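# Place the desk's wooden block on the locked stand's top plate

## Task

Move the wooden block from the desk onto the top plate of the stand's post, using r1, r2 or both. The post is locked at its correct height and has to still be locked at that height at the end; bringing it down quickly can fail the job even if a robot is holding it. When finished, release the block and move the robots away. No robot may fall over or be left leaning. The block must stay on the plate by itself, not because a robot is still holding it.

## Robot and tools

Robots: r1 and r2 are identical Hello Robot Stretch 4 units. Each has an omni-wheel base, a lift on a vertical mast, an arm that telescopes forward, a three-joint wrist (yaw, pitch, roll) and a two-finger gripper. They stand about 1.6 m tall, and the base rim reaches at most 0.23 m from the base origin. Each carries four cameras: rN_head_camera, rN_head_left_camera, rN_head_right_camera and rN_wrist_camera.

Frames: the base frame has its origin on the floor below the base centre, with x forward, y left and z up. hand_pose is reported in this frame and marks a point between the open fingertips. With all wrist joints at 0 its axes line up with the base frame's. The printed value may not match the true position. The odometry frame is the base frame as it stood when the scene began. Each robot reports only in its own frames, so the relative placement of the two robots can only be judged from images, lidar_m and wrist_depth_mm.

execute_actions(actions, cameras): actions is a list holding one action or none. An empty list just returns state and images. The action is keyed by "r1" and/or "r2", with separate settings per robot. Under each key you can give:
- base: exactly one command, each a relative offset from where the base last measured itself. translate_m drives straight, forward positive, range -2 to 2 m. strafe_m moves sideways, left positive, range -2 to 2 m. rotate_rad turns in place, counter-clockwise positive, range -3.2 to 3.2.
- joints: absolute targets by name. lift_m 0 to 1.2. arm_m 0 to 0.55. wrist_yaw_rad -1.134 to 4.276 (0 forward, positive left, 3.14 folded; above 3.4 the arm may get in the way). wrist_pitch_rad -1.117 to 4.259 (0 level, 1.57 pointing down). wrist_roll_rad -1.117 to 4.259 (positive turns clockwise as seen from behind). gripper_m -0.038 to 0.141, the fingertip gap; negative values squeeze the fingers together. A joint target out of range is clipped and this is reported. Any other bad value or unknown key rejects the whole call.
- pace: "slow", "default", "fast" or "max". Base speeds are 0.1/0.3/0.4/0.6 m/s and 1/2/3/4 rad/s. A raised lift (above 0.2) caps these.
- contact_limits: {"arm_m": 0 to 0.75}, where lower means it stops at a gentler push. The default is 0.5.
- end_of_arm: "enable_torque", sent by itself, wakes up wrist or gripper motors that have shut off.
All motions in one action start together. An action lasts no more than 15 s. cameras is a list of camera names or "all"; null means all and [] means none. The pictures line gives the order of the images.

wait(seconds 0 to 10) lets time run without new commands and returns state and images. zoom_image(camera, region [x0,y0,x1,y1], at most 504x504 px) magnifies part of that camera's latest full image. finished_scene(scene 1 or 2) ends the scene for good and reports success. If a result reports a stop, any later calls in that same reply are skipped.

Result lines: base_status and joint_status give how each motion ended. "done" means reached; for the base it only means the wheels turned the full amount. "off_target" means it stopped short and may still be pushing. "contact_stop_at_<key>" means it hit something. "limit_stop_at_<name>" means a built-in limit acted: own_body is a near self-collision, and tilt means a lean above 6 degrees that makes the lift, arm and wheels go slack. "torque_fault" means a wrist motor went limp and needs enable_torque. on_its_own covers anything not commanded in the call; "held at" there is the held target, not the actual position. A contact_stop makes that part slack, so a loaded lift can sink and the wheels can roll. base_odometry counts wheel rotation, slip included. If turned_by_wheels and turned_by_imu differ by more than about 0.1 rad, there was a collision or slip. base_tilt is in degrees with a fixed offset of up to 1.5. motor_effort is in % with the peak in brackets; positive points toward higher joint values, and for the wheels positive means a right turn. lidar_m gives 12 distances in 30-degree sectors starting straight ahead and going counter-clockwise (4th left, 7th behind, 10th right). "-" means nothing seen or closer than 0.25 m. It sees the other robot and table tops. wrist_depth_mm is a 7x7 grid of median depths from 100 to 2000 mm.

Gripping: command a gap smaller than the block's width. Neither the reading nor "done" confirms a grasp; look for a clear change in the gripper's effort, or check the images. Fingertips pressed onto a surface can jam, so raise the lift to free them. At the start you can unfold the wrist with lift_m 0.4 and wrist_yaw_rad 0 in one action. Self-collision stops are likely when pitch is below -0.2 and roll is beyond -0.4 or 4.

Cautions: never push one robot into another. Once two bases touch, even a few millimetres more is a hard press that ends the run. Carrying more than 1 kg with arm_m above 0.2 while driving or turning, especially at fast paces, can tip a robot. So can a sustained push with the gripper held high. A level gripper holding more than about 2 kg can fault the wrist. Do not lower the post, and do not let the block drop, slide or get slammed down. Set the block down gently, open the gripper, raise or retract, and drive away. Any time spent in motion counts against efficiency.

Each tool is called after "Call:" by a JSON object that holds its "name" and its "arguments", one argument or row to a line.

## Session

Call:
{"name": "execute_actions", "arguments": {
  "actions": []
}}

Scene clock: 0.00 s.
r1.base_odometry: x=+0.000 y=+0.000 heading=+0.000 (m, m, rad; r1's odometry frame)
r1.turned_by_wheels: +0.000 (rad since the last result)
r1.turned_by_imu: +0.000 (rad since the last result)
r1.base_tilt: forward=+1.1 right=-0.8 (deg)
r1.lidar_m: 3.75 1.43 1.03 0.99 1.03 0.98 0.95 1.00 1.37 3.92 2.75 2.76
r1.base_status: not commanded
r1.joint_positions: lift_m=+0.131 arm_m=+0.001 wrist_yaw_rad=+3.066 wrist_pitch_rad=+0.006 wrist_roll_rad=-0.019 gripper_m=+0.057
r1.joint_status: not commanded
r1.motor_effort: lift_m=+20 arm_m=+0 wrist_yaw_rad=+1 wrist_pitch_rad=-5 wrist_roll_rad=+0 gripper_m=-3 wheel_0=+0 wheel_1=-1 wheel_2=+0 (%)
r1.hand_pose: x=-0.1087 y=+0.1090 z=+0.3075 quat_wxyz=(+0.038, -0.003, -0.009, +0.999) (m; r1's base frame)
r1.wrist_depth_mm: - 141 1078 1078 1078 1098 1098 / - 139 1060 1078 1078 1098 1078 / - 126 195 1078 1078 1078 1078 / 108 141 243 1078 1098 1098 1078 / 1060 1060 1078 1098 1078 1098 1098 / 1025 1060 210 1078 196 1060 1078 / 831 866 788 152 809 741 788
r2.base_odometry: x=+0.000 y=+0.000 heading=+0.000 (m, m, rad; r2's odometry frame)
r2.turned_by_wheels: +0.000 (rad since the last result)
r2.turned_by_imu: +0.000 (rad since the last result)
r2.base_tilt: forward=-0.2 right=+0.1 (deg)
r2.lidar_m: 1.92 2.74 2.85 2.77 3.32 1.35 2.72 5.21 1.93 1.38 1.32 1.40
r2.base_status: not commanded
r2.joint_positions: lift_m=+0.218 arm_m=-0.003 wrist_yaw_rad=+3.136 wrist_pitch_rad=+0.018 wrist_roll_rad=-0.004 gripper_m=+0.057
r2.joint_status: not commanded
r2.motor_effort: lift_m=+19 arm_m=+0 wrist_yaw_rad=+0 wrist_pitch_rad=-6 wrist_roll_rad=+2 gripper_m=-6 wheel_0=+0 wheel_1=+0 wheel_2=+0 (%)
r2.hand_pose: x=-0.1196 y=+0.0891 z=+0.3910 quat_wxyz=(+0.003, -0.009, -0.002, +1.000) (m; r2's base frame)
r2.wrist_depth_mm: - 143 - - - - - / - 124 157 - - - - / - 118 155 - - - - / 110 144 216 - - - - / 219 - - - - - - / 226 1499 198 1308 197 1308 1281 / 223 960 976 108 976 878 917
pictures: r1_head_camera, r1_head_left_camera, r1_head_right_camera, r1_wrist_camera, r2_head_camera, r2_head_left_camera, r2_head_right_camera, r2_wrist_camera
Images, in order (width x height): r1_head_camera 420x560, r1_head_left_camera 420x672, r1_head_right_camera 420x672, r1_wrist_camera 616x392, r2_head_camera 420x560, r2_head_left_camera 420x672, r2_head_right_camera 420x672, r2_wrist_camera 616x392.

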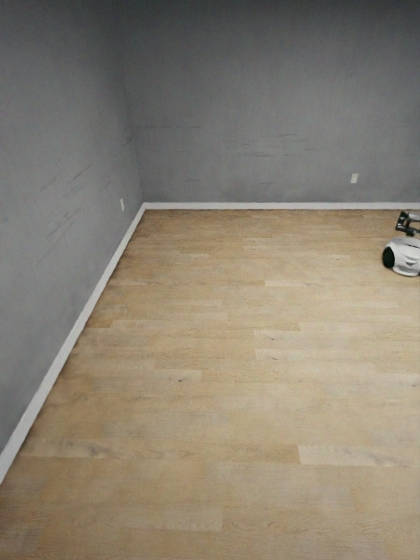

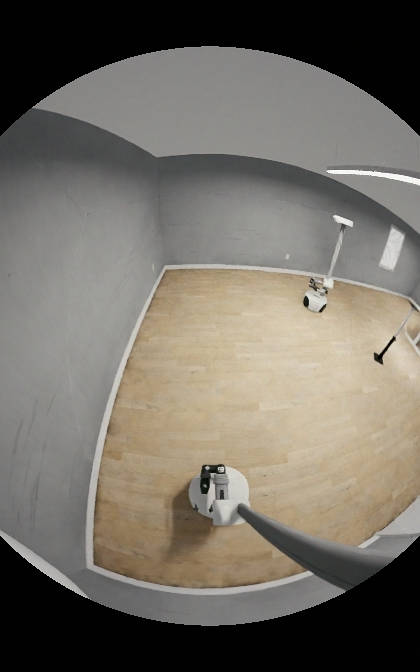

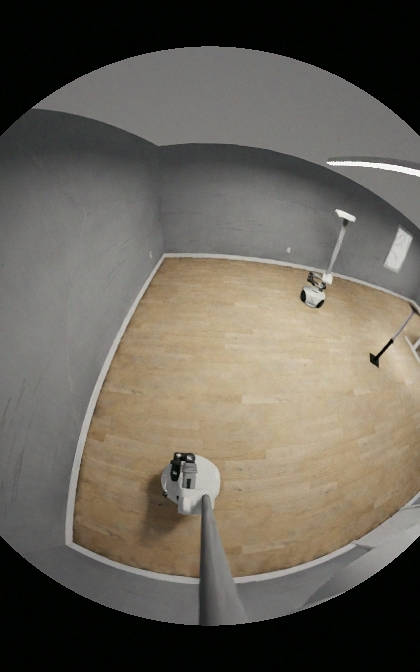

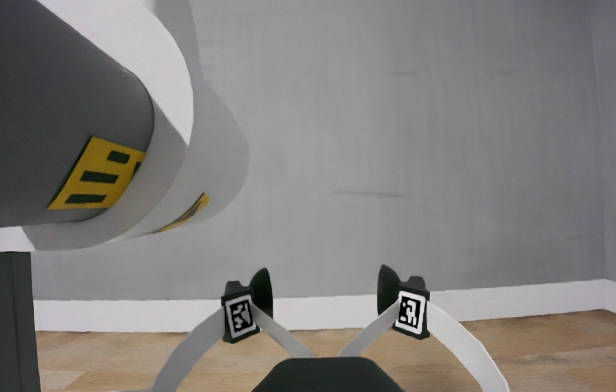

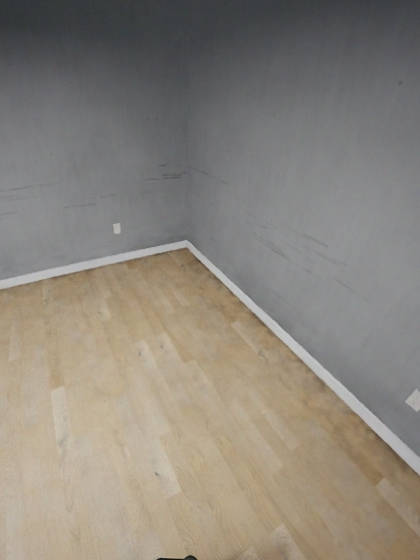

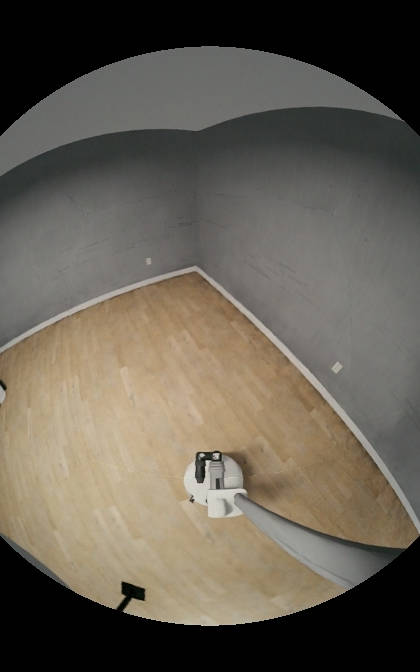

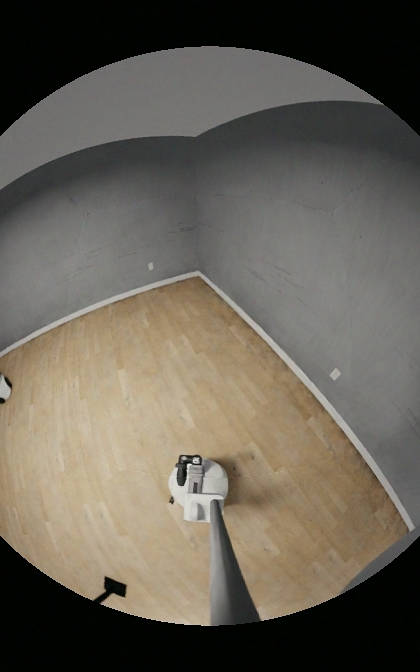

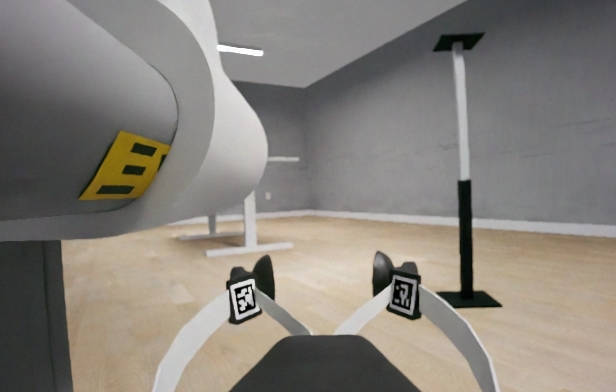

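Call:
{"name": "execute_actions", "arguments": {
  "actions": [
    {"r2":{"base":{"rotate_rad":-3.0},"joints":{"lift_m":0.4,"wrist_yaw_rad":0,"gripper_m":0.141},"pace":"fast"},"r1":{"base":{"rotate_rad":-1.2},"pace":"fast"}}
  ],
  "cameras": ["r1_head_camera","r2_head_camera","r2_wrist_camera","r2_head_left_camera"]
}}

Scene clock: 6.00 s.
r1.base_odometry: x=+0.000 y=+0.000 heading=-1.200 (m, m, rad; r1's odometry frame)
r1.turned_by_wheels: -1.200 (rad since the last result)
r1.turned_by_imu: -1.197 (rad since the last result)
r1.base_tilt: forward=+0.9 right=-0.9 (deg)
r1.lidar_m: 2.70 2.78 3.76 1.70 1.11 0.99 1.00 1.04 0.95 0.95 1.18 2.40
r1.base_status: done
r1.joint_positions: lift_m=+0.131 arm_m=+0.001 wrist_yaw_rad=+3.066 wrist_pitch_rad=+0.006 wrist_roll_rad=-0.019 gripper_m=+0.057
r1.joint_status: not commanded
r1.motor_effort: lift_m=+20(20) arm_m=+0(0) wrist_yaw_rad=+0(1) wrist_pitch_rad=-5(5) wrist_roll_rad=-1(1) gripper_m=-3(3) wheel_0=+0(10) wheel_1=+0(6) wheel_2=-1(9) (%)
r1.hand_pose: x=-0.1087 y=+0.1090 z=+0.3075 quat_wxyz=(+0.038, -0.003, -0.009, +0.999) (m; r1's base frame)
r1.wrist_depth_mm: - 141 1229 1138 1060 976 931 / - 139 1205 1160 1060 976 917 / - 126 196 1138 1060 991 904 / 108 141 243 1138 1060 976 917 / 1008 1308 1255 1138 1060 991 904 / 1060 1229 209 1118 196 960 931 / 820 866 788 152 820 732 798
r2.base_odometry: x=+0.000 y=+0.000 heading=-3.000 (m, m, rad; r2's odometry frame)
r2.turned_by_wheels: -3.000 (rad since the last result)
r2.turned_by_imu: -2.981 (rad since the last result)
r2.base_tilt: forward=-0.1 right=+0.1 (deg)
r2.lidar_m: 2.51 3.46 1.71 1.36 1.33 1.46 2.26 2.74 2.82 2.78 3.34 1.36
r2.base_status: done
r2.joint_positions: lift_m=+0.400 arm_m=-0.003 wrist_yaw_rad=+0.001 wrist_pitch_rad=+0.018 wrist_roll_rad=-0.004 gripper_m=+0.141
r2.joint_status: all done
r2.motor_effort: lift_m=+22(25) arm_m=+0(0) wrist_yaw_rad=-2(7) wrist_pitch_rad=-6(6) wrist_roll_rad=+2(2) gripper_m=-1(4) wheel_0=+0(8) wheel_1=+0(13) wheel_2=-1(9) (%)
r2.hand_pose: x=+0.4568 y=-0.0873 z=+0.5728 quat_wxyz=(+1.000, -0.002, +0.009, +0.000) (m; r2's base frame)
r2.wrist_depth_mm: - - - - - - - / - - - - - - - / - - - - - - - / - - - - - - - / - - - - - - - / - 1863 1661 1983 1618 1537 1618 / 1366 1336 1430 108 1366 1255 1205
pictures: r1_head_camera, r2_head_camera, r2_head_left_camera, r2_wrist_camera
Images, in order (width x height): r1_head_camera 420x560, r2_head_camera 420x560, r2_head_left_camera 420x672, r2_wrist_camera 616x392.

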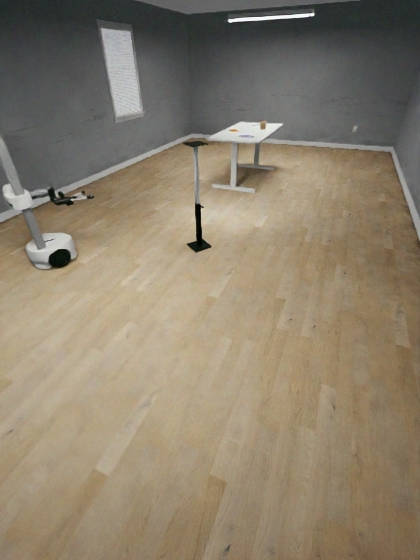

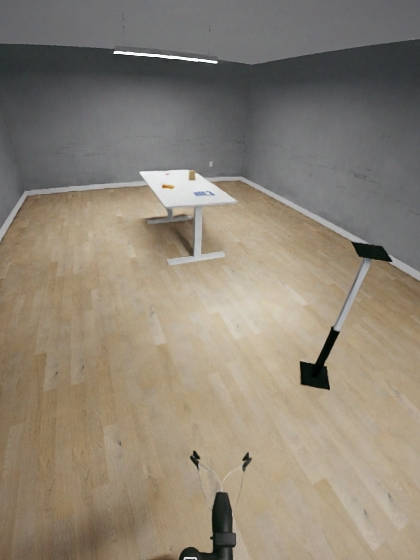

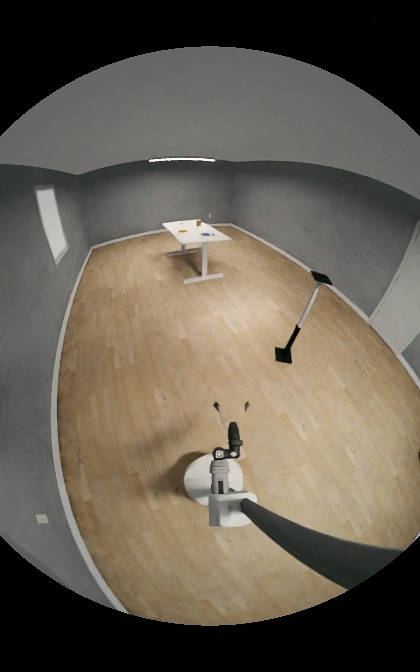

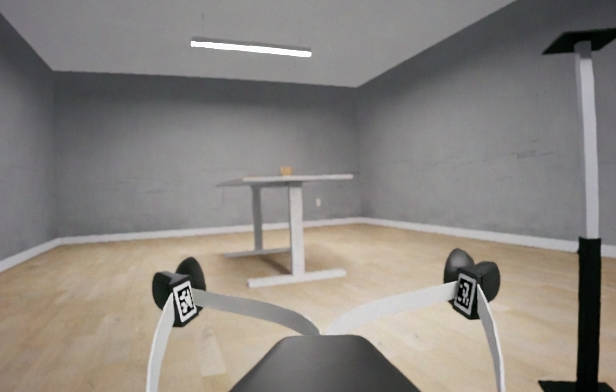

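Call:
{"name": "execute_actions", "arguments": {
  "actions": [
    {"r2":{"base":{"translate_m":1.8},"joints":{"lift_m":0.7},"pace":"max"}}
  ],
  "cameras": ["r2_head_camera","r2_head_right_camera"]
}}

Scene clock: 21.77 s.
r1.base_odometry: x=+0.000 y=+0.000 heading=-1.200 (m, m, rad; r1's odometry frame)
r1.turned_by_wheels: +0.000 (rad since the last result)
r1.turned_by_imu: -0.001 (rad since the last result)
r1.base_tilt: forward=+0.9 right=-1.0 (deg)
r1.lidar_m: 2.71 4.11 3.76 1.69 1.09 1.00 1.00 1.04 0.94 0.97 1.20 2.40
r1.base_status: not commanded
r1.joint_positions: lift_m=+0.131 arm_m=+0.001 wrist_yaw_rad=+3.066 wrist_pitch_rad=+0.006 wrist_roll_rad=-0.019 gripper_m=+0.057
r1.joint_status: not commanded
r1.motor_effort: lift_m=+20(20) arm_m=+0(0) wrist_yaw_rad=+1(0) wrist_pitch_rad=-5(5) wrist_roll_rad=-1(1) gripper_m=-3(2) wheel_0=+0(0) wheel_1=+0(0) wheel_2=-1(1) (%)
r1.hand_pose: x=-0.1087 y=+0.1090 z=+0.3075 quat_wxyz=(+0.038, -0.003, -0.009, +0.999) (m; r1's base frame)
r1.wrist_depth_mm: - 141 1229 1160 1060 991 917 / - 138 1205 1160 1060 976 917 / - 126 195 1138 1060 991 917 / 108 141 243 1138 1060 976 917 / 1025 1308 1255 1138 1078 976 917 / 1060 1255 209 1098 196 976 917 / 831 866 788 152 809 741 798
r2.base_odometry: x=-1.782 y=-0.254 heading=-3.000 (m, m, rad; r2's odometry frame)
r2.turned_by_wheels: +0.000 (rad since the last result)
r2.turned_by_imu: +0.004 (rad since the last result)
r2.base_tilt: forward=-0.1 right=+0.1 (deg)
r2.lidar_m: 0.75 0.74 2.50 2.04 2.01 2.20 3.45 4.42 0.94 2.75 2.71 0.95
r2.base_status: done
r2.joint_positions: lift_m=+0.700 arm_m=-0.003 wrist_yaw_rad=+0.000 wrist_pitch_rad=+0.018 wrist_roll_rad=-0.004 gripper_m=+0.141
r2.joint_status: all done
r2.motor_effort: lift_m=+22(26) arm_m=+0(0) wrist_yaw_rad=+1(1) wrist_pitch_rad=-5(6) wrist_roll_rad=+2(1) gripper_m=-2(1) wheel_0=+1(7) wheel_1=+1(9) wheel_2=+1(15) (%)
r2.hand_pose: x=+0.4568 y=-0.0874 z=+0.8729 quat_wxyz=(+1.000, -0.002, +0.009, +0.000) (m; r2's base frame)
r2.wrist_depth_mm: - - - - - - - / - - - - - - - / - - - - - - - / - - - - - - - / - 1366 1336 1255 - - - / 759 627 585 654 778 - - / 521 1160 1863 108 - 1921 1863
pictures: r2_head_camera, r2_head_right_camera
Images, in order (width x height): r2_head_camera 420x560, r2_head_right_camera 420x672.

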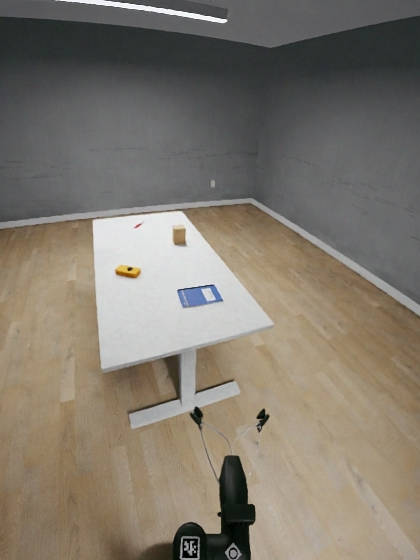

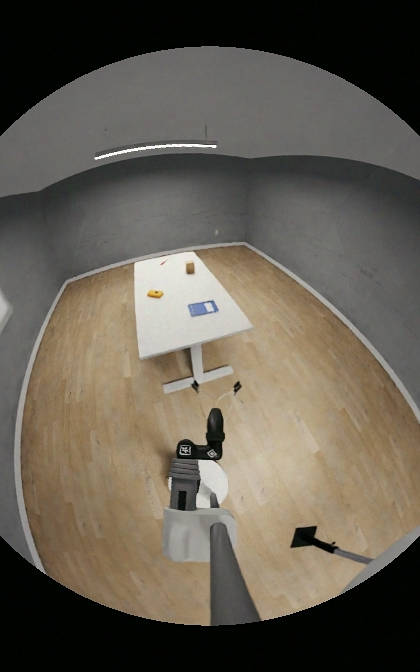

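Call:
{"name": "execute_actions", "arguments": {
  "actions": [
    {"r2":{"base":{"rotate_rad":-0.8},"pace":"max"}}
  ],
  "cameras": []
}}

Call:
{"name": "execute_actions", "arguments": {
  "actions": [
    {"r2":{"base":{"translate_m":1.25},"pace":"max"}}
  ],
  "cameras": []
}}

Call:
{"name": "execute_actions", "arguments": {
  "actions": [
    {"r2":{"base":{"rotate_rad":2.72},"pace":"max"}}
  ],
  "cameras": ["r2_head_camera","r2_head_right_camera","r2_wrist_camera"]
}}

Scene clock: 30.83 s.
r1.base_odometry: x=+0.000 y=+0.000 heading=-1.200 (m, m, rad; r1's odometry frame)
r1.turned_by_wheels: +0.000 (rad since the last result)
r1.turned_by_imu: -0.001 (rad since the last result)
r1.base_tilt: forward=+0.9 right=-1.1 (deg)
r1.lidar_m: 2.72 4.10 3.75 1.71 1.09 0.99 1.01 1.05 0.95 0.96 1.20 2.40
r1.base_status: not commanded
r1.joint_positions: lift_m=+0.131 arm_m=+0.001 wrist_yaw_rad=+3.066 wrist_pitch_rad=+0.006 wrist_roll_rad=-0.019 gripper_m=+0.057
r1.joint_status: not commanded
r1.motor_effort: lift_m=+20(20) arm_m=+0(0) wrist_yaw_rad=+1(0) wrist_pitch_rad=-5(4) wrist_roll_rad=+0(0) gripper_m=-3(2) wheel_0=+0(0) wheel_1=+0(0) wheel_2=-1(1) (%)
r1.hand_pose: x=-0.1087 y=+0.1090 z=+0.3075 quat_wxyz=(+0.038, -0.003, -0.009, +0.999) (m; r1's base frame)
r1.wrist_depth_mm: - 141 1255 1138 1060 976 931 / - 138 1205 1138 1042 976 917 / - 126 195 1160 1060 976 904 / 108 141 243 1160 1060 976 917 / 1008 1336 1255 1138 1042 976 904 / 1042 1229 209 1118 196 976 917 / 831 866 778 151 809 741 788
r2.base_odometry: x=-1.782 y=-0.254 heading=+2.483 (m, m, rad; r2's odometry frame)
r2.turned_by_wheels: -0.800 (rad since the last result)
r2.turned_by_imu: -0.795 (rad since the last result)
r2.base_tilt: forward=-0.1 right=+0.1 (deg)
r2.lidar_m: 2.74 0.84 0.74 3.40 2.20 2.01 2.04 2.60 4.41 0.92 2.95 2.70
r2.base_status: done
r2.joint_positions: lift_m=+0.700 arm_m=-0.003 wrist_yaw_rad=+0.000 wrist_pitch_rad=+0.018 wrist_roll_rad=-0.004 gripper_m=+0.141
r2.joint_status: not commanded
r2.motor_effort: lift_m=+22(22) arm_m=-1(0) wrist_yaw_rad=+0(0) wrist_pitch_rad=-5(5) wrist_roll_rad=+2(1) gripper_m=+0(2) wheel_0=+0(6) wheel_1=-1(6) wheel_2=-1(10) (%)
r2.hand_pose: x=+0.4568 y=-0.0874 z=+0.8729 quat_wxyz=(+1.000, -0.002, +0.009, +0.000) (m; r2's base frame)
r2.wrist_depth_mm: - - - - - - - / - - - - - - - / - - - - - - - / - - - - - - - / - - - - - - - / - - - - - - - / - 1983 - 108 - 1808 1863
pictures: none
No camera images: the call's "cameras" was empty. Leave "cameras" out to get every camera's image.

Scene clock: 35.10 s.
r1.base_odometry: x=+0.000 y=+0.000 heading=-1.200 (m, m, rad; r1's odometry frame)
r1.turned_by_wheels: +0.000 (rad since the last result)
r1.turned_by_imu: -0.001 (rad since the last result)
r1.base_tilt: forward=+0.9 right=-0.9 (deg)
r1.lidar_m: 2.70 4.11 3.76 1.69 1.10 0.98 1.01 1.05 0.95 0.96 1.19 2.42
r1.base_status: not commanded
r1.joint_positions: lift_m=+0.131 arm_m=+0.001 wrist_yaw_rad=+3.066 wrist_pitch_rad=+0.006 wrist_roll_rad=-0.019 gripper_m=+0.057
r1.joint_status: not commanded
r1.motor_effort: lift_m=+20(20) arm_m=+0(0) wrist_yaw_rad=+0(0) wrist_pitch_rad=-5(5) wrist_roll_rad=+0(1) gripper_m=-3(2) wheel_0=+0(0) wheel_1=+0(0) wheel_2=-1(0) (%)
r1.hand_pose: x=-0.1087 y=+0.1090 z=+0.3075 quat_wxyz=(+0.038, -0.003, -0.009, +0.999) (m; r1's base frame)
r1.wrist_depth_mm: - 141 1229 1138 1078 960 917 / - 139 1205 1138 1060 991 931 / - 127 195 1160 1060 960 917 / 108 141 243 1160 1060 991 917 / 1025 1336 1255 1138 1060 991 917 / 1060 1229 209 1118 196 960 904 / 820 866 788 152 809 741 798
r2.base_odometry: x=-2.771 y=+0.511 heading=+2.483 (m, m, rad; r2's odometry frame)
r2.turned_by_wheels: +0.000 (rad since the last result)
r2.turned_by_imu: +0.002 (rad since the last result)
r2.base_tilt: forward=-0.2 right=+0.1 (deg)
r2.lidar_m: 1.57 1.97 3.83 0.81 0.53 0.74 3.21 1.38 1.46 2.58 1.69 1.55
r2.base_status: done
r2.joint_positions: lift_m=+0.700 arm_m=-0.003 wrist_yaw_rad=+0.000 wrist_pitch_rad=+0.018 wrist_roll_rad=-0.004 gripper_m=+0.141
r2.joint_status: not commanded
r2.motor_effort: lift_m=+19(22) arm_m=+0(0) wrist_yaw_rad=+1(3) wrist_pitch_rad=-6(6) wrist_roll_rad=+1(2) gripper_m=-2(2) wheel_0=+0(7) wheel_1=+1(14) wheel_2=+0(12) (%)
r2.hand_pose: x=+0.4568 y=-0.0874 z=+0.8730 quat_wxyz=(+1.000, -0.002, +0.009, +0.000) (m; r2's base frame)
r2.wrist_depth_mm: - 1756 1618 1464 1308 1160 1078 / - 1863 1618 1464 1336 1182 1118 / - 1756 1618 1430 1308 1182 1098 / - 1921 1618 1464 1308 1205 1098 / - 1863 1618 1430 1366 1182 1118 / - 1921 1618 1397 1281 1182 1118 / - 1921 1661 108 1308 1205 1118
pictures: none
No camera images: the call's "cameras" was empty. Leave "cameras" out to get every camera's image.

Scene clock: 37.47 s.
r1.base_odometry: x=+0.000 y=+0.000 heading=-1.200 (m, m, rad; r1's odometry frame)
r1.turned_by_wheels: +0.000 (rad since the last result)
r1.turned_by_imu: +0.000 (rad since the last result)
r1.base_tilt: forward=+0.8 right=-1.0 (deg)
r1.lidar_m: 2.70 4.12 3.76 1.70 1.09 0.98 1.00 1.05 0.94 0.96 1.20 2.41
r1.base_status: not commanded
r1.joint_positions: lift_m=+0.131 arm_m=+0.001 wrist_yaw_rad=+3.066 wrist_pitch_rad=+0.006 wrist_roll_rad=-0.019 gripper_m=+0.057
r1.joint_status: not commanded
r1.motor_effort: lift_m=+20(20) arm_m=+0(0) wrist_yaw_rad=+1(1) wrist_pitch_rad=-5(4) wrist_roll_rad=-1(0) gripper_m=-3(3) wheel_0=+0(0) wheel_1=+0(0) wheel_2=-1(1) (%)
r1.hand_pose: x=-0.1087 y=+0.1090 z=+0.3075 quat_wxyz=(+0.038, -0.003, -0.009, +0.999) (m; r1's base frame)
r1.wrist_depth_mm: - 141 1229 1138 1060 960 931 / - 138 1182 1160 1060 976 917 / - 126 195 1138 1042 976 917 / 108 141 243 1160 1060 976 917 / 1042 1336 1255 1138 1060 991 917 / 1060 1229 209 1098 196 976 917 / 831 854 778 152 820 741 798
r2.base_odometry: x=-2.771 y=+0.510 heading=-1.080 (m, m, rad; r2's odometry frame)
r2.turned_by_wheels: +2.720 (rad since the last result)
r2.turned_by_imu: +2.703 (rad since the last result)
r2.base_tilt: forward=-0.1 right=+0.1 (deg)
r2.lidar_m: 1.07 3.29 1.39 3.72 2.26 1.62 1.52 1.60 2.11 3.84 0.67 0.53
r2.base_status: done
r2.joint_positions: lift_m=+0.700 arm_m=-0.003 wrist_yaw_rad=+0.000 wrist_pitch_rad=+0.018 wrist_roll_rad=-0.004 gripper_m=+0.141
r2.joint_status: not commanded
r2.motor_effort: lift_m=+19(19) arm_m=+0(0) wrist_yaw_rad=-2(0) wrist_pitch_rad=-6(6) wrist_roll_rad=+2(2) gripper_m=-1(1) wheel_0=-1(10) wheel_1=-1(10) wheel_2=+1(10) (%)
r2.hand_pose: x=+0.4568 y=-0.0874 z=+0.8730 quat_wxyz=(+1.000, -0.002, +0.009, +0.000) (m; r2's base frame)
r2.wrist_depth_mm: - - - - - - - / - - - - - - - / - - - - - - - / - - - - - - - / - - - - - - - / - - - - - 508 585 / - 1983 - 108 1983 449 415
pictures: r2_head_camera, r2_head_right_camera, r2_wrist_camera
Images, in order (width x height): r2_head_camera 420x560, r2_head_right_camera 420x672, r2_wrist_camera 616x392.

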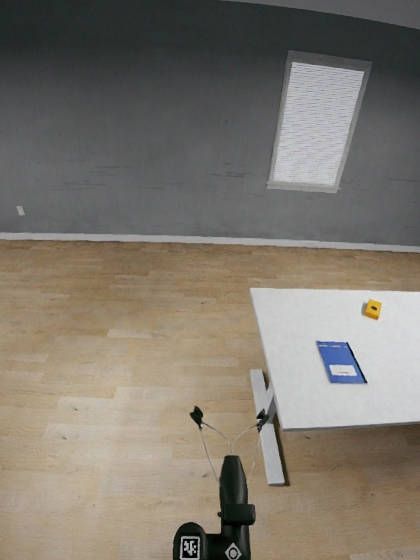

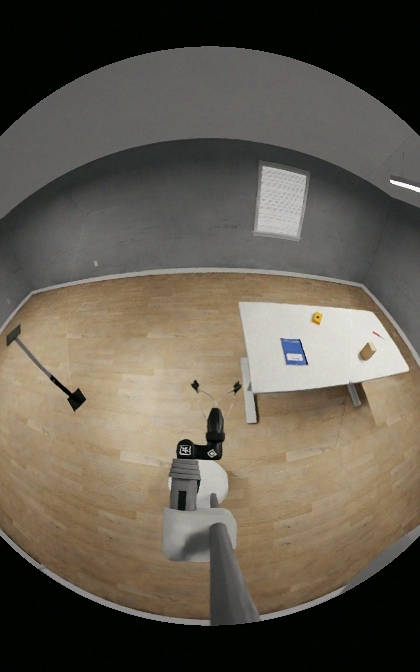

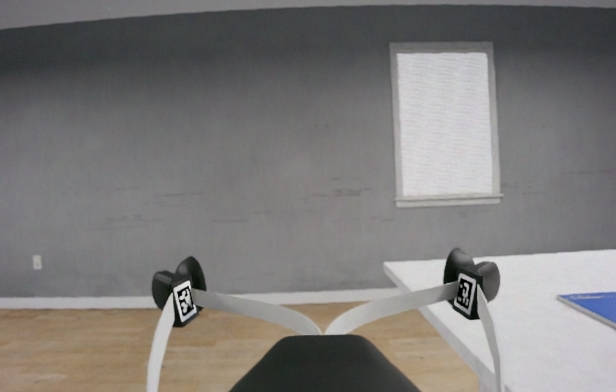

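Call:
{"name": "execute_actions", "arguments": {
  "actions": [
    {"r2":{"base":{"strafe_m":-1.1},"joints":{"lift_m":0.66},"pace":"max"}}
  ],
  "cameras": ["r2_head_camera","r2_wrist_camera"]
}}

Scene clock: 44.87 s.
r1.base_odometry: x=+0.000 y=+0.000 heading=-1.200 (m, m, rad; r1's odometry frame)
r1.turned_by_wheels: +0.000 (rad since the last result)
r1.turned_by_imu: -0.001 (rad since the last result)
r1.base_tilt: forward=+0.9 right=-0.8 (deg)
r1.lidar_m: 2.68 4.12 3.76 1.69 1.11 0.99 1.01 1.05 0.95 0.95 1.21 2.40
r1.base_status: not commanded
r1.joint_positions: lift_m=+0.131 arm_m=+0.001 wrist_yaw_rad=+3.066 wrist_pitch_rad=+0.006 wrist_roll_rad=-0.019 gripper_m=+0.057
r1.joint_status: not commanded
r1.motor_effort: lift_m=+20(20) arm_m=+0(0) wrist_yaw_rad=+0(0) wrist_pitch_rad=-5(5) wrist_roll_rad=-1(0) gripper_m=-3(2) wheel_0=+0(0) wheel_1=-1(1) wheel_2=-1(1) (%)
r1.hand_pose: x=-0.1087 y=+0.1090 z=+0.3075 quat_wxyz=(+0.038, -0.003, -0.009, +0.999) (m; r1's base frame)
r1.wrist_depth_mm: - 141 1255 1138 1060 976 917 / - 139 1205 1138 1060 976 904 / - 126 195 1160 1078 976 917 / 108 141 243 1160 1060 976 917 / 1025 1308 1255 1138 1060 976 917 / 1042 1255 210 1118 196 976 917 / 831 854 778 151 809 750 798
r2.base_odometry: x=-3.741 y=-0.008 heading=-1.080 (m, m, rad; r2's odometry frame)
r2.turned_by_wheels: +0.000 (rad since the last result)
r2.turned_by_imu: -0.003 (rad since the last result)
r2.base_tilt: forward=-0.1 right=+0.1 (deg)
r2.lidar_m: 0.48 0.50 0.70 2.45 2.24 1.60 1.51 1.56 2.10 2.73 0.72 0.51
r2.base_status: done
r2.joint_positions: lift_m=+0.660 arm_m=-0.003 wrist_yaw_rad=+0.000 wrist_pitch_rad=+0.018 wrist_roll_rad=-0.004 gripper_m=+0.141
r2.joint_status: all done
r2.motor_effort: lift_m=+16(18) arm_m=+0(0) wrist_yaw_rad=+1(1) wrist_pitch_rad=-6(7) wrist_roll_rad=+1(3) gripper_m=-2(1) wheel_0=-2(11) wheel_1=+3(12) wheel_2=+0(1) (%)
r2.hand_pose: x=+0.4568 y=-0.0874 z=+0.8332 quat_wxyz=(+1.000, -0.002, +0.009, +0.000) (m; r2's base frame)
r2.wrist_depth_mm: - - - - - - - / - - - - - - - / - - - - - - - / - - - - - - - / - - - 469 976 891 - / 554 500 455 427 439 415 480 / 373 366 389 108 370 340 342
pictures: r2_head_camera, r2_wrist_camera
Images, in order (width x height): r2_head_camera 420x560, r2_wrist_camera 616x392.

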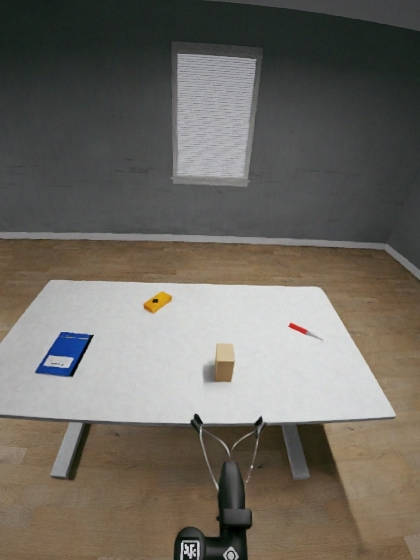

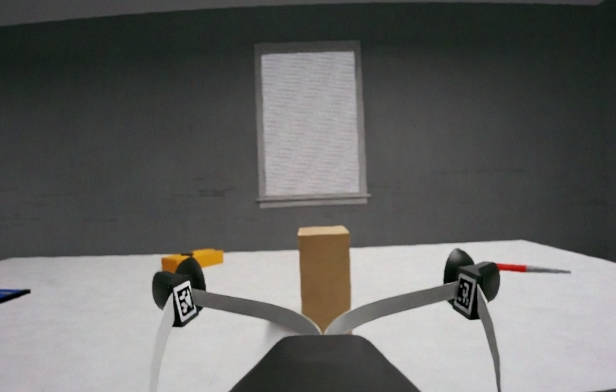

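Call:
{"name": "execute_actions", "arguments": {
  "actions": [
    {"r2":{"base":{"strafe_m":-0.01},"joints":{"lift_m":0.605,"arm_m":0.23},"pace":"fast"}}
  ],
  "cameras": ["r2_head_camera","r2_wrist_camera"]
}}

Scene clock: 50.90 s.
r1.base_odometry: x=+0.000 y=+0.000 heading=-1.200 (m, m, rad; r1's odometry frame)
r1.turned_by_wheels: +0.000 (rad since the last result)
r1.turned_by_imu: -0.001 (rad since the last result)
r1.base_tilt: forward=+0.9 right=-0.8 (deg)
r1.lidar_m: 2.68 4.10 3.76 1.69 1.08 0.99 0.99 1.04 0.95 0.96 1.21 2.39
r1.base_status: not commanded
r1.joint_positions: lift_m=+0.131 arm_m=+0.001 wrist_yaw_rad=+3.066 wrist_pitch_rad=+0.006 wrist_roll_rad=-0.019 gripper_m=+0.057
r1.joint_status: not commanded
r1.motor_effort: lift_m=+20(20) arm_m=+0(0) wrist_yaw_rad=+0(1) wrist_pitch_rad=-5(4) wrist_roll_rad=+0(0) gripper_m=-2(3) wheel_0=+0(0) wheel_1=+0(0) wheel_2=-1(1) (%)
r1.hand_pose: x=-0.1087 y=+0.1090 z=+0.3075 quat_wxyz=(+0.038, -0.003, -0.009, +0.999) (m; r1's base frame)
r1.wrist_depth_mm: - 141 1229 1160 1060 976 917 / - 139 1205 1138 1060 976 917 / - 126 195 1138 1060 976 917 / 108 141 243 1138 1060 991 917 / 1008 1336 1229 1138 1060 991 917 / 1060 1229 209 1098 195 976 917 / 831 866 778 151 820 741 798
r2.base_odometry: x=-3.750 y=-0.013 heading=-1.080 (m, m, rad; r2's odometry frame)
r2.turned_by_wheels: +0.000 (rad since the last result)
r2.turned_by_imu: +0.000 (rad since the last result)
r2.base_tilt: forward=-0.1 right=+0.1 (deg)
r2.lidar_m: 0.48 0.49 0.68 2.45 2.23 1.60 1.50 1.57 2.09 2.71 0.73 0.53
r2.base_status: done
r2.joint_positions: lift_m=+0.605 arm_m=+0.228 wrist_yaw_rad=+0.000 wrist_pitch_rad=+0.018 wrist_roll_rad=-0.004 gripper_m=+0.141
r2.joint_status: all done
r2.motor_effort: lift_m=+15(15) arm_m=+8(8) wrist_yaw_rad=-1(1) wrist_pitch_rad=-5(6) wrist_roll_rad=+1(2) gripper_m=-2(1) wheel_0=-1(8) wheel_1=+1(12) wheel_2=+0(2) (%)
r2.hand_pose: x=+0.6878 y=-0.0874 z=+0.7784 quat_wxyz=(+1.000, -0.002, +0.009, +0.000) (m; r2's base frame)
r2.wrist_depth_mm: - - - - - - - / - - - - - - - / - - - - - - - / - - - 196 - - - / 778 615 654 196 627 603 574 / 368 338 304 197 291 282 320 / 254 246 263 108 249 229 229
pictures: r2_head_camera, r2_wrist_camera
Images, in order (width x height): r2_head_camera 420x560, r2_wrist_camera 616x392.

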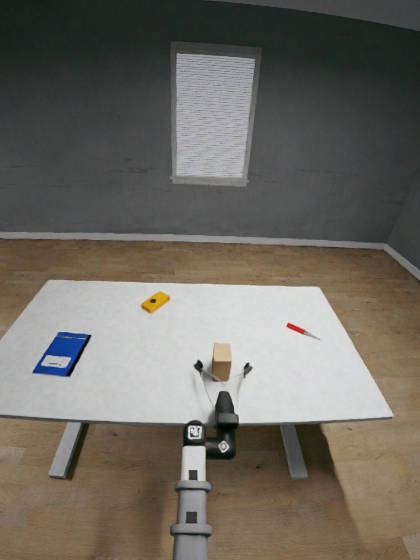

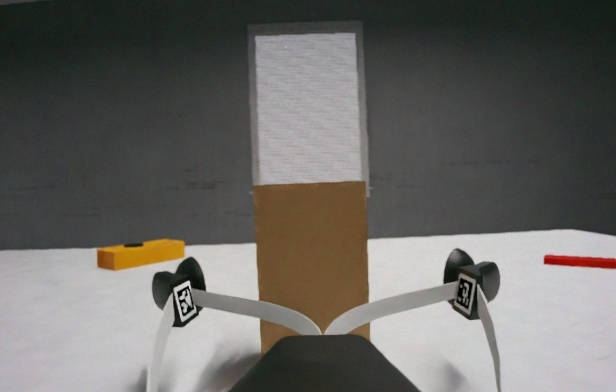

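Call:
{"name": "execute_actions", "arguments": {
  "actions": [
    {"r2":{"base":{"strafe_m":0.007},"joints":{"arm_m":0.25,"gripper_m":0.08}}}
  ],
  "cameras": ["r2_wrist_camera"]
}}

Call:
{"name": "execute_actions", "arguments": {
  "actions": [
    {"r2":{"joints":{"gripper_m":0.015}}}
  ],
  "cameras": ["r2_head_camera","r2_wrist_camera"]
}}

Scene clock: 59.50 s.
r1.base_odometry: x=+0.000 y=+0.000 heading=-1.200 (m, m, rad; r1's odometry frame)
r1.turned_by_wheels: +0.000 (rad since the last result)
r1.turned_by_imu: -0.001 (rad since the last result)
r1.base_tilt: forward=+1.0 right=-0.9 (deg)
r1.lidar_m: 2.69 4.13 3.76 1.71 1.10 0.98 1.01 1.02 0.95 0.96 1.18 2.42
r1.base_status: not commanded
r1.joint_positions: lift_m=+0.131 arm_m=+0.001 wrist_yaw_rad=+3.066 wrist_pitch_rad=+0.006 wrist_roll_rad=-0.019 gripper_m=+0.057
r1.joint_status: not commanded
r1.motor_effort: lift_m=+20(20) arm_m=+0(0) wrist_yaw_rad=+1(1) wrist_pitch_rad=-5(5) wrist_roll_rad=+0(1) gripper_m=-5(2) wheel_0=+0(0) wheel_1=+0(1) wheel_2=-1(0) (%)
r1.hand_pose: x=-0.1087 y=+0.1090 z=+0.3075 quat_wxyz=(+0.038, -0.003, -0.009, +0.999) (m; r1's base frame)
r1.wrist_depth_mm: - 141 1205 1138 1060 991 917 / - 138 1205 1138 1060 976 917 / - 126 196 1138 1060 991 917 / 108 141 243 1160 1078 991 917 / 1025 1308 1255 1160 1060 991 917 / 1060 1255 209 1098 196 960 917 / 831 866 788 151 809 741 798
r2.base_odometry: x=-3.744 y=-0.009 heading=-1.080 (m, m, rad; r2's odometry frame)
r2.turned_by_wheels: +0.000 (rad since the last result)
r2.turned_by_imu: +0.000 (rad since the last result)
r2.base_tilt: forward=-0.1 right=+0.1 (deg)
r2.lidar_m: 0.47 0.47 0.69 2.44 2.23 1.60 1.50 1.55 2.12 2.73 0.69 0.52
r2.base_status: done
r2.joint_positions: lift_m=+0.605 arm_m=+0.248 wrist_yaw_rad=+0.000 wrist_pitch_rad=+0.018 wrist_roll_rad=-0.004 gripper_m=+0.080
r2.joint_status: all done
r2.motor_effort: lift_m=+15(15) arm_m=+8(8) wrist_yaw_rad=+0(1) wrist_pitch_rad=-6(5) wrist_roll_rad=+1(2) gripper_m=-4(4) wheel_0=-1(7) wheel_1=+1(5) wheel_2=+0(0) (%)
r2.hand_pose: x=+0.7078 y=-0.0874 z=+0.7784 quat_wxyz=(+1.000, -0.002, +0.009, +0.000) (m; r2's base frame)
r2.wrist_depth_mm: - - - - - - - / - - - - - - - / - - - - - - - / - - - 176 - - - / 778 597 707 176 215 597 580 / 373 373 220 176 185 324 322 / 252 245 244 108 234 226 227
pictures: r2_wrist_camera
Images, in order (width x height): r2_wrist_camera 616x392.

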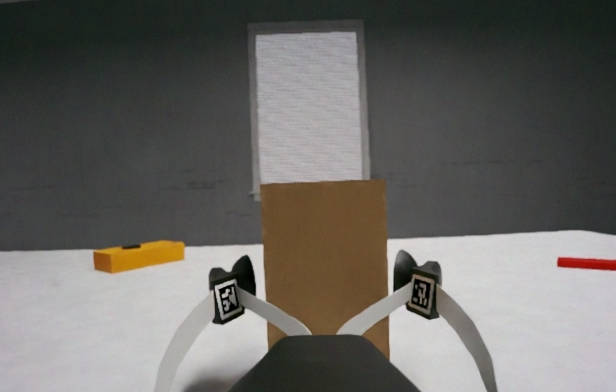

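Scene clock: 60.93 s.
r1.base_odometry: x=+0.000 y=+0.000 heading=-1.200 (m, m, rad; r1's odometry frame)
r1.turned_by_wheels: +0.000 (rad since the last result)
r1.turned_by_imu: +0.000 (rad since the last result)
r1.base_tilt: forward=+1.0 right=-0.9 (deg)
r1.lidar_m: 2.70 4.10 3.74 1.70 1.09 0.99 1.02 1.05 0.95 0.96 1.19 2.41
r1.base_status: not commanded
r1.joint_positions: lift_m=+0.131 arm_m=+0.001 wrist_yaw_rad=+3.066 wrist_pitch_rad=+0.006 wrist_roll_rad=-0.019 gripper_m=+0.057
r1.joint_status: not commanded
r1.motor_effort: lift_m=+20(20) arm_m=+0(0) wrist_yaw_rad=+0(1) wrist_pitch_rad=-6(4) wrist_roll_rad=+0(1) gripper_m=-3(3) wheel_0=+0(0) wheel_1=-1(0) wheel_2=-1(1) (%)
r1.hand_pose: x=-0.1087 y=+0.1090 z=+0.3075 quat_wxyz=(+0.038, -0.003, -0.009, +0.999) (m; r1's base frame)
r1.wrist_depth_mm: - 141 1229 1138 1060 976 917 / - 139 1205 1138 1060 976 931 / - 127 195 1138 1042 976 917 / 108 140 243 1138 1060 976 931 / 1025 1308 1255 1160 1060 991 917 / 1060 1229 209 1098 196 976 917 / 820 866 778 152 809 741 809
r2.base_odometry: x=-3.744 y=-0.009 heading=-1.080 (m, m, rad; r2's odometry frame)
r2.turned_by_wheels: +0.000 (rad since the last result)
r2.turned_by_imu: +0.000 (rad since the last result)
r2.base_tilt: forward=-0.2 right=+0.0 (deg)
r2.lidar_m: 0.46 0.49 0.68 2.46 2.24 1.62 1.52 1.56 2.10 2.71 0.70 0.51
r2.base_status: not commanded
r2.joint_positions: lift_m=+0.605 arm_m=+0.249 wrist_yaw_rad=+0.000 wrist_pitch_rad=+0.018 wrist_roll_rad=-0.004 gripper_m=+0.015
r2.joint_status: all done
r2.motor_effort: lift_m=+15(15) arm_m=+9(9) wrist_yaw_rad=-1(2) wrist_pitch_rad=-6(6) wrist_roll_rad=+1(2) gripper_m=-24(22) wheel_0=-1(1) wheel_1=+1(1) wheel_2=+0(0) (%)
r2.hand_pose: x=+0.7079 y=-0.0874 z=+0.7784 quat_wxyz=(+1.000, -0.002, +0.009, +0.000) (m; r2's base frame)
r2.wrist_depth_mm: - - - - - - - / - - - - - - - / - - - - - - - / - - - 164 - - - / 778 597 634 164 213 609 580 / 373 373 189 164 178 298 319 / 253 244 260 108 234 224 227
pictures: r2_head_camera, r2_wrist_camera
Images, in order (width x height): r2_head_camera 420x560, r2_wrist_camera 616x392.

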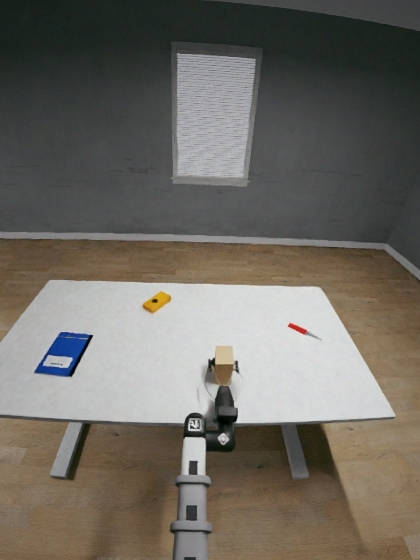

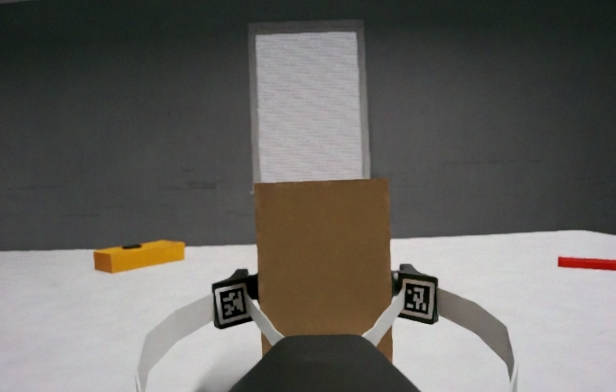

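Call:
{"name": "execute_actions", "arguments": {
  "actions": [
    {"r2":{"joints":{"lift_m":0.65}}}
  ],
  "cameras": []
}}

Call:
{"name": "execute_actions", "arguments": {
  "actions": [
    {"r2":{"base":{"rotate_rad":1.45},"joints":{"lift_m":0.7,"arm_m":0}}}
  ],
  "cameras": ["r2_head_camera","r2_wrist_camera"]
}}

Scene clock: 70.00 s.
r1.base_odometry: x=+0.000 y=+0.000 heading=-1.200 (m, m, rad; r1's odometry frame)
r1.turned_by_wheels: +0.000 (rad since the last result)
r1.turned_by_imu: -0.001 (rad since the last result)
r1.base_tilt: forward=+0.9 right=-0.9 (deg)
r1.lidar_m: 2.69 4.11 3.74 1.72 1.10 0.99 1.01 1.05 0.95 0.96 1.20 2.43
r1.base_status: not commanded
r1.joint_positions: lift_m=+0.131 arm_m=+0.001 wrist_yaw_rad=+3.066 wrist_pitch_rad=+0.006 wrist_roll_rad=-0.019 gripper_m=+0.057
r1.joint_status: not commanded
r1.motor_effort: lift_m=+20(20) arm_m=+0(0) wrist_yaw_rad=+1(0) wrist_pitch_rad=-5(5) wrist_roll_rad=-1(1) gripper_m=-4(4) wheel_0=+0(0) wheel_1=+0(0) wheel_2=-1(0) (%)
r1.hand_pose: x=-0.1087 y=+0.1090 z=+0.3075 quat_wxyz=(+0.038, -0.003, -0.009, +0.999) (m; r1's base frame)
r1.wrist_depth_mm: - 142 1205 1160 1042 976 917 / - 139 1205 1138 1060 976 917 / - 127 195 1138 1060 976 904 / 108 140 243 1160 1060 976 917 / 1008 1336 1281 1160 1060 991 917 / 1078 1229 209 1098 196 960 917 / 831 866 778 152 809 741 798
r2.base_odometry: x=-3.744 y=-0.009 heading=-1.080 (m, m, rad; r2's odometry frame)
r2.turned_by_wheels: +0.000 (rad since the last result)
r2.turned_by_imu: +0.000 (rad since the last result)
r2.base_tilt: forward=-0.2 right=+0.1 (deg)
r2.lidar_m: 0.48 0.51 0.70 2.44 2.22 1.61 1.51 1.56 2.12 2.73 0.73 0.49
r2.base_status: not commanded
r2.joint_positions: lift_m=+0.650 arm_m=+0.249 wrist_yaw_rad=+0.000 wrist_pitch_rad=+0.021 wrist_roll_rad=-0.004 gripper_m=+0.015
r2.joint_status: all done
r2.motor_effort: lift_m=+25(26) arm_m=+8(8) wrist_yaw_rad=+0(1) wrist_pitch_rad=-16(16) wrist_roll_rad=+1(3) gripper_m=-23(22) wheel_0=-1(1) wheel_1=+1(1) wheel_2=+0(0) (%)
r2.hand_pose: x=+0.7078 y=-0.0874 z=+0.8216 quat_wxyz=(+1.000, -0.002, +0.011, +0.000) (m; r2's base frame)
r2.wrist_depth_mm: - - - - - - - / - - - - - - - / - - - - - - - / - - - 164 - - - / - - - 164 213 - 750 / 504 500 189 164 179 389 427 / 342 330 353 108 317 301 314
pictures: none
No camera images: the call's "cameras" was empty. Leave "cameras" out to get every camera's image.

Scene clock: 72.00 s.
r1.base_odometry: x=+0.000 y=+0.000 heading=-1.200 (m, m, rad; r1's odometry frame)
r1.turned_by_wheels: +0.000 (rad since the last result)
r1.turned_by_imu: +0.000 (rad since the last result)
r1.base_tilt: forward=+0.8 right=-0.9 (deg)
r1.lidar_m: 2.70 4.11 3.76 1.68 1.09 0.98 1.01 1.04 0.94 0.96 1.20 2.41
r1.base_status: not commanded
r1.joint_positions: lift_m=+0.131 arm_m=+0.001 wrist_yaw_rad=+3.066 wrist_pitch_rad=+0.006 wrist_roll_rad=-0.019 gripper_m=+0.057
r1.joint_status: not commanded
r1.motor_effort: lift_m=+20(20) arm_m=+0(0) wrist_yaw_rad=+1(1) wrist_pitch_rad=-5(4) wrist_roll_rad=+0(1) gripper_m=-3(5) wheel_0=+0(0) wheel_1=+0(0) wheel_2=+0(1) (%)
r1.hand_pose: x=-0.1087 y=+0.1090 z=+0.3075 quat_wxyz=(+0.038, -0.003, -0.009, +0.999) (m; r1's base frame)
r1.wrist_depth_mm: - 141 1229 1160 1078 991 917 / - 139 1205 1160 1060 991 917 / - 126 195 1138 1060 991 917 / 108 141 243 1138 1060 976 931 / 1008 1336 1255 1160 1042 991 917 / 1060 1229 209 1118 195 976 917 / 831 866 788 151 809 732 798
r2.base_odometry: x=-3.744 y=-0.009 heading=+0.370 (m, m, rad; r2's odometry frame)
r2.turned_by_wheels: +1.450 (rad since the last result)
r2.turned_by_imu: +1.441 (rad since the last result)
r2.base_tilt: forward=-0.1 right=+0.1 (deg)
r2.lidar_m: 2.45 2.58 1.67 1.50 1.53 1.90 2.73 0.81 0.54 0.47 0.48 0.61
r2.base_status: done
r2.joint_positions: lift_m=+0.700 arm_m=+0.002 wrist_yaw_rad=+0.000 wrist_pitch_rad=+0.021 wrist_roll_rad=-0.004 gripper_m=+0.015
r2.joint_status: all done
r2.motor_effort: lift_m=+24(26) arm_m=-9(10) wrist_yaw_rad=-1(4) wrist_pitch_rad=-16(16) wrist_roll_rad=+3(2) gripper_m=-23(23) wheel_0=-1(7) wheel_1=-2(5) wheel_2=+0(8) (%)
r2.hand_pose: x=+0.4609 y=-0.0873 z=+0.8716 quat_wxyz=(+1.000, -0.002, +0.011, +0.000) (m; r2's base frame)
r2.wrist_depth_mm: - - - - - - - / - - - - - - - / - - - - - - - / - - - 163 - - - / - - - 164 213 - - / - - 190 165 178 574 569 / - 1983 - 108 1863 1808 1661
pictures: r2_head_camera, r2_wrist_camera
Images, in order (width x height): r2_head_camera 420x560, r2_wrist_camera 616x392.

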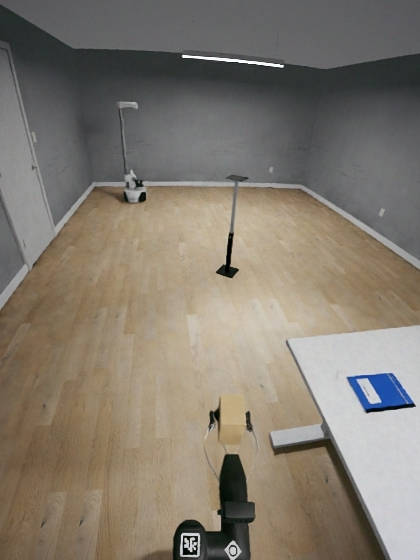

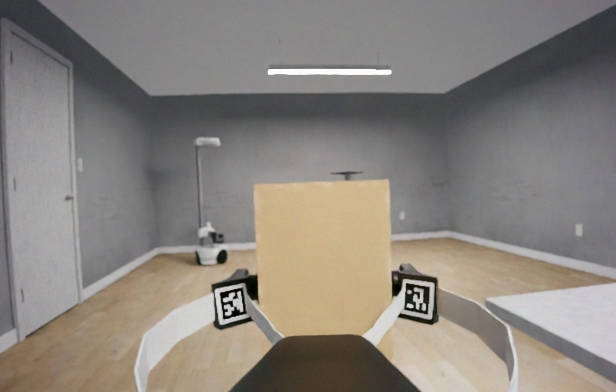

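Call:
{"name": "execute_actions", "arguments": {
  "actions": [
    {"r2":{"base":{"translate_m":1.7},"joints":{"lift_m":0.94},"pace":"max"}}
  ],
  "cameras": ["r2_head_camera","r2_wrist_camera","r1_head_camera"]
}}

Scene clock: 80.70 s.
r1.base_odometry: x=+0.000 y=+0.000 heading=-1.200 (m, m, rad; r1's odometry frame)
r1.turned_by_wheels: +0.000 (rad since the last result)
r1.turned_by_imu: -0.001 (rad since the last result)
r1.base_tilt: forward=+0.9 right=-0.9 (deg)
r1.lidar_m: 2.70 4.11 3.75 1.71 1.09 0.99 1.01 1.05 0.95 0.95 1.17 2.40
r1.base_status: not commanded
r1.joint_positions: lift_m=+0.131 arm_m=+0.001 wrist_yaw_rad=+3.066 wrist_pitch_rad=+0.006 wrist_roll_rad=-0.019 gripper_m=+0.057
r1.joint_status: not commanded
r1.motor_effort: lift_m=+20(20) arm_m=+0(0) wrist_yaw_rad=+1(1) wrist_pitch_rad=-4(4) wrist_roll_rad=-1(0) gripper_m=-1(4) wheel_0=+0(0) wheel_1=-1(0) wheel_2=-1(1) (%)
r1.hand_pose: x=-0.1087 y=+0.1090 z=+0.3075 quat_wxyz=(+0.038, -0.003, -0.009, +0.999) (m; r1's base frame)
r1.wrist_depth_mm: - 141 1205 1138 1060 976 917 / - 139 1205 1160 1060 976 917 / - 127 195 1138 1060 976 917 / 108 141 244 1138 1060 991 931 / 1008 1336 1255 1138 1060 991 917 / 1060 1229 210 1098 196 960 904 / 831 866 778 151 809 741 788
r2.base_odometry: x=-2.159 y=+0.605 heading=+0.370 (m, m, rad; r2's odometry frame)
r2.turned_by_wheels: +0.000 (rad since the last result)
r2.turned_by_imu: +0.004 (rad since the last result)
r2.base_tilt: forward=-0.1 right=+0.1 (deg)
r2.lidar_m: 0.82 2.97 1.92 1.76 1.79 2.24 - 0.90 1.09 2.97 3.00 0.76
r2.base_status: done
r2.joint_positions: lift_m=+0.940 arm_m=+0.001 wrist_yaw_rad=+0.000 wrist_pitch_rad=+0.021 wrist_roll_rad=-0.004 gripper_m=+0.015
r2.joint_status: all done
r2.motor_effort: lift_m=+23(28) arm_m=-8(9) wrist_yaw_rad=+2(0) wrist_pitch_rad=-16(18) wrist_roll_rad=+1(1) gripper_m=-24(23) wheel_0=-1(8) wheel_1=+1(9) wheel_2=+2(14) (%)
r2.hand_pose: x=+0.4608 y=-0.0874 z=+1.1117 quat_wxyz=(+1.000, -0.002, +0.011, +0.000) (m; r2's base frame)
r2.wrist_depth_mm: - - - - - - - / - - - - - - - / - - - - - - - / - - - 164 - - - / - - - 164 213 - - / - - 190 164 178 539 - / - - - 108 - - -
pictures: r1_head_camera, r2_head_camera, r2_wrist_camera
Images, in order (width x height): r1_head_camera 420x560, r2_head_camera 420x560, r2_wrist_camera 616x392.

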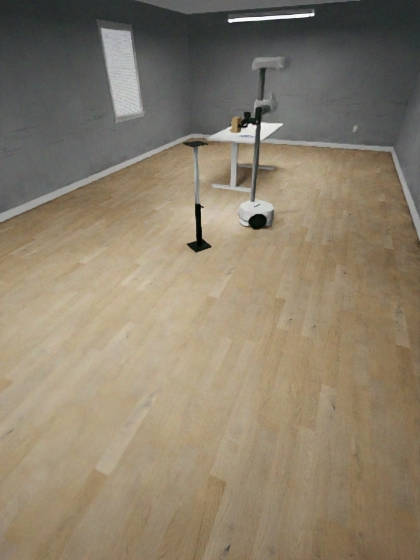

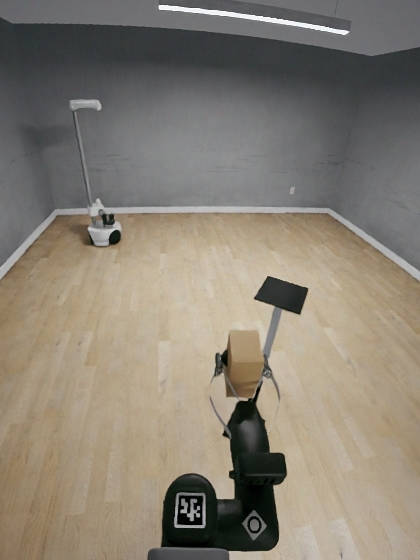

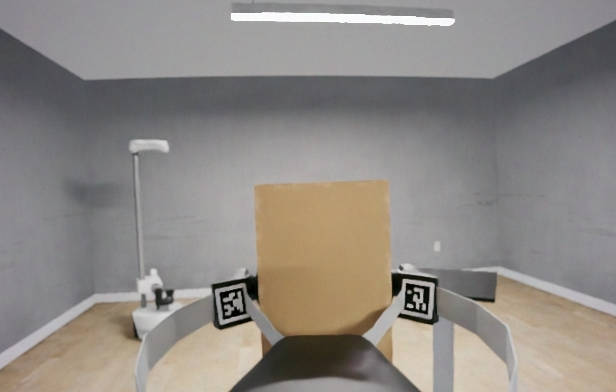

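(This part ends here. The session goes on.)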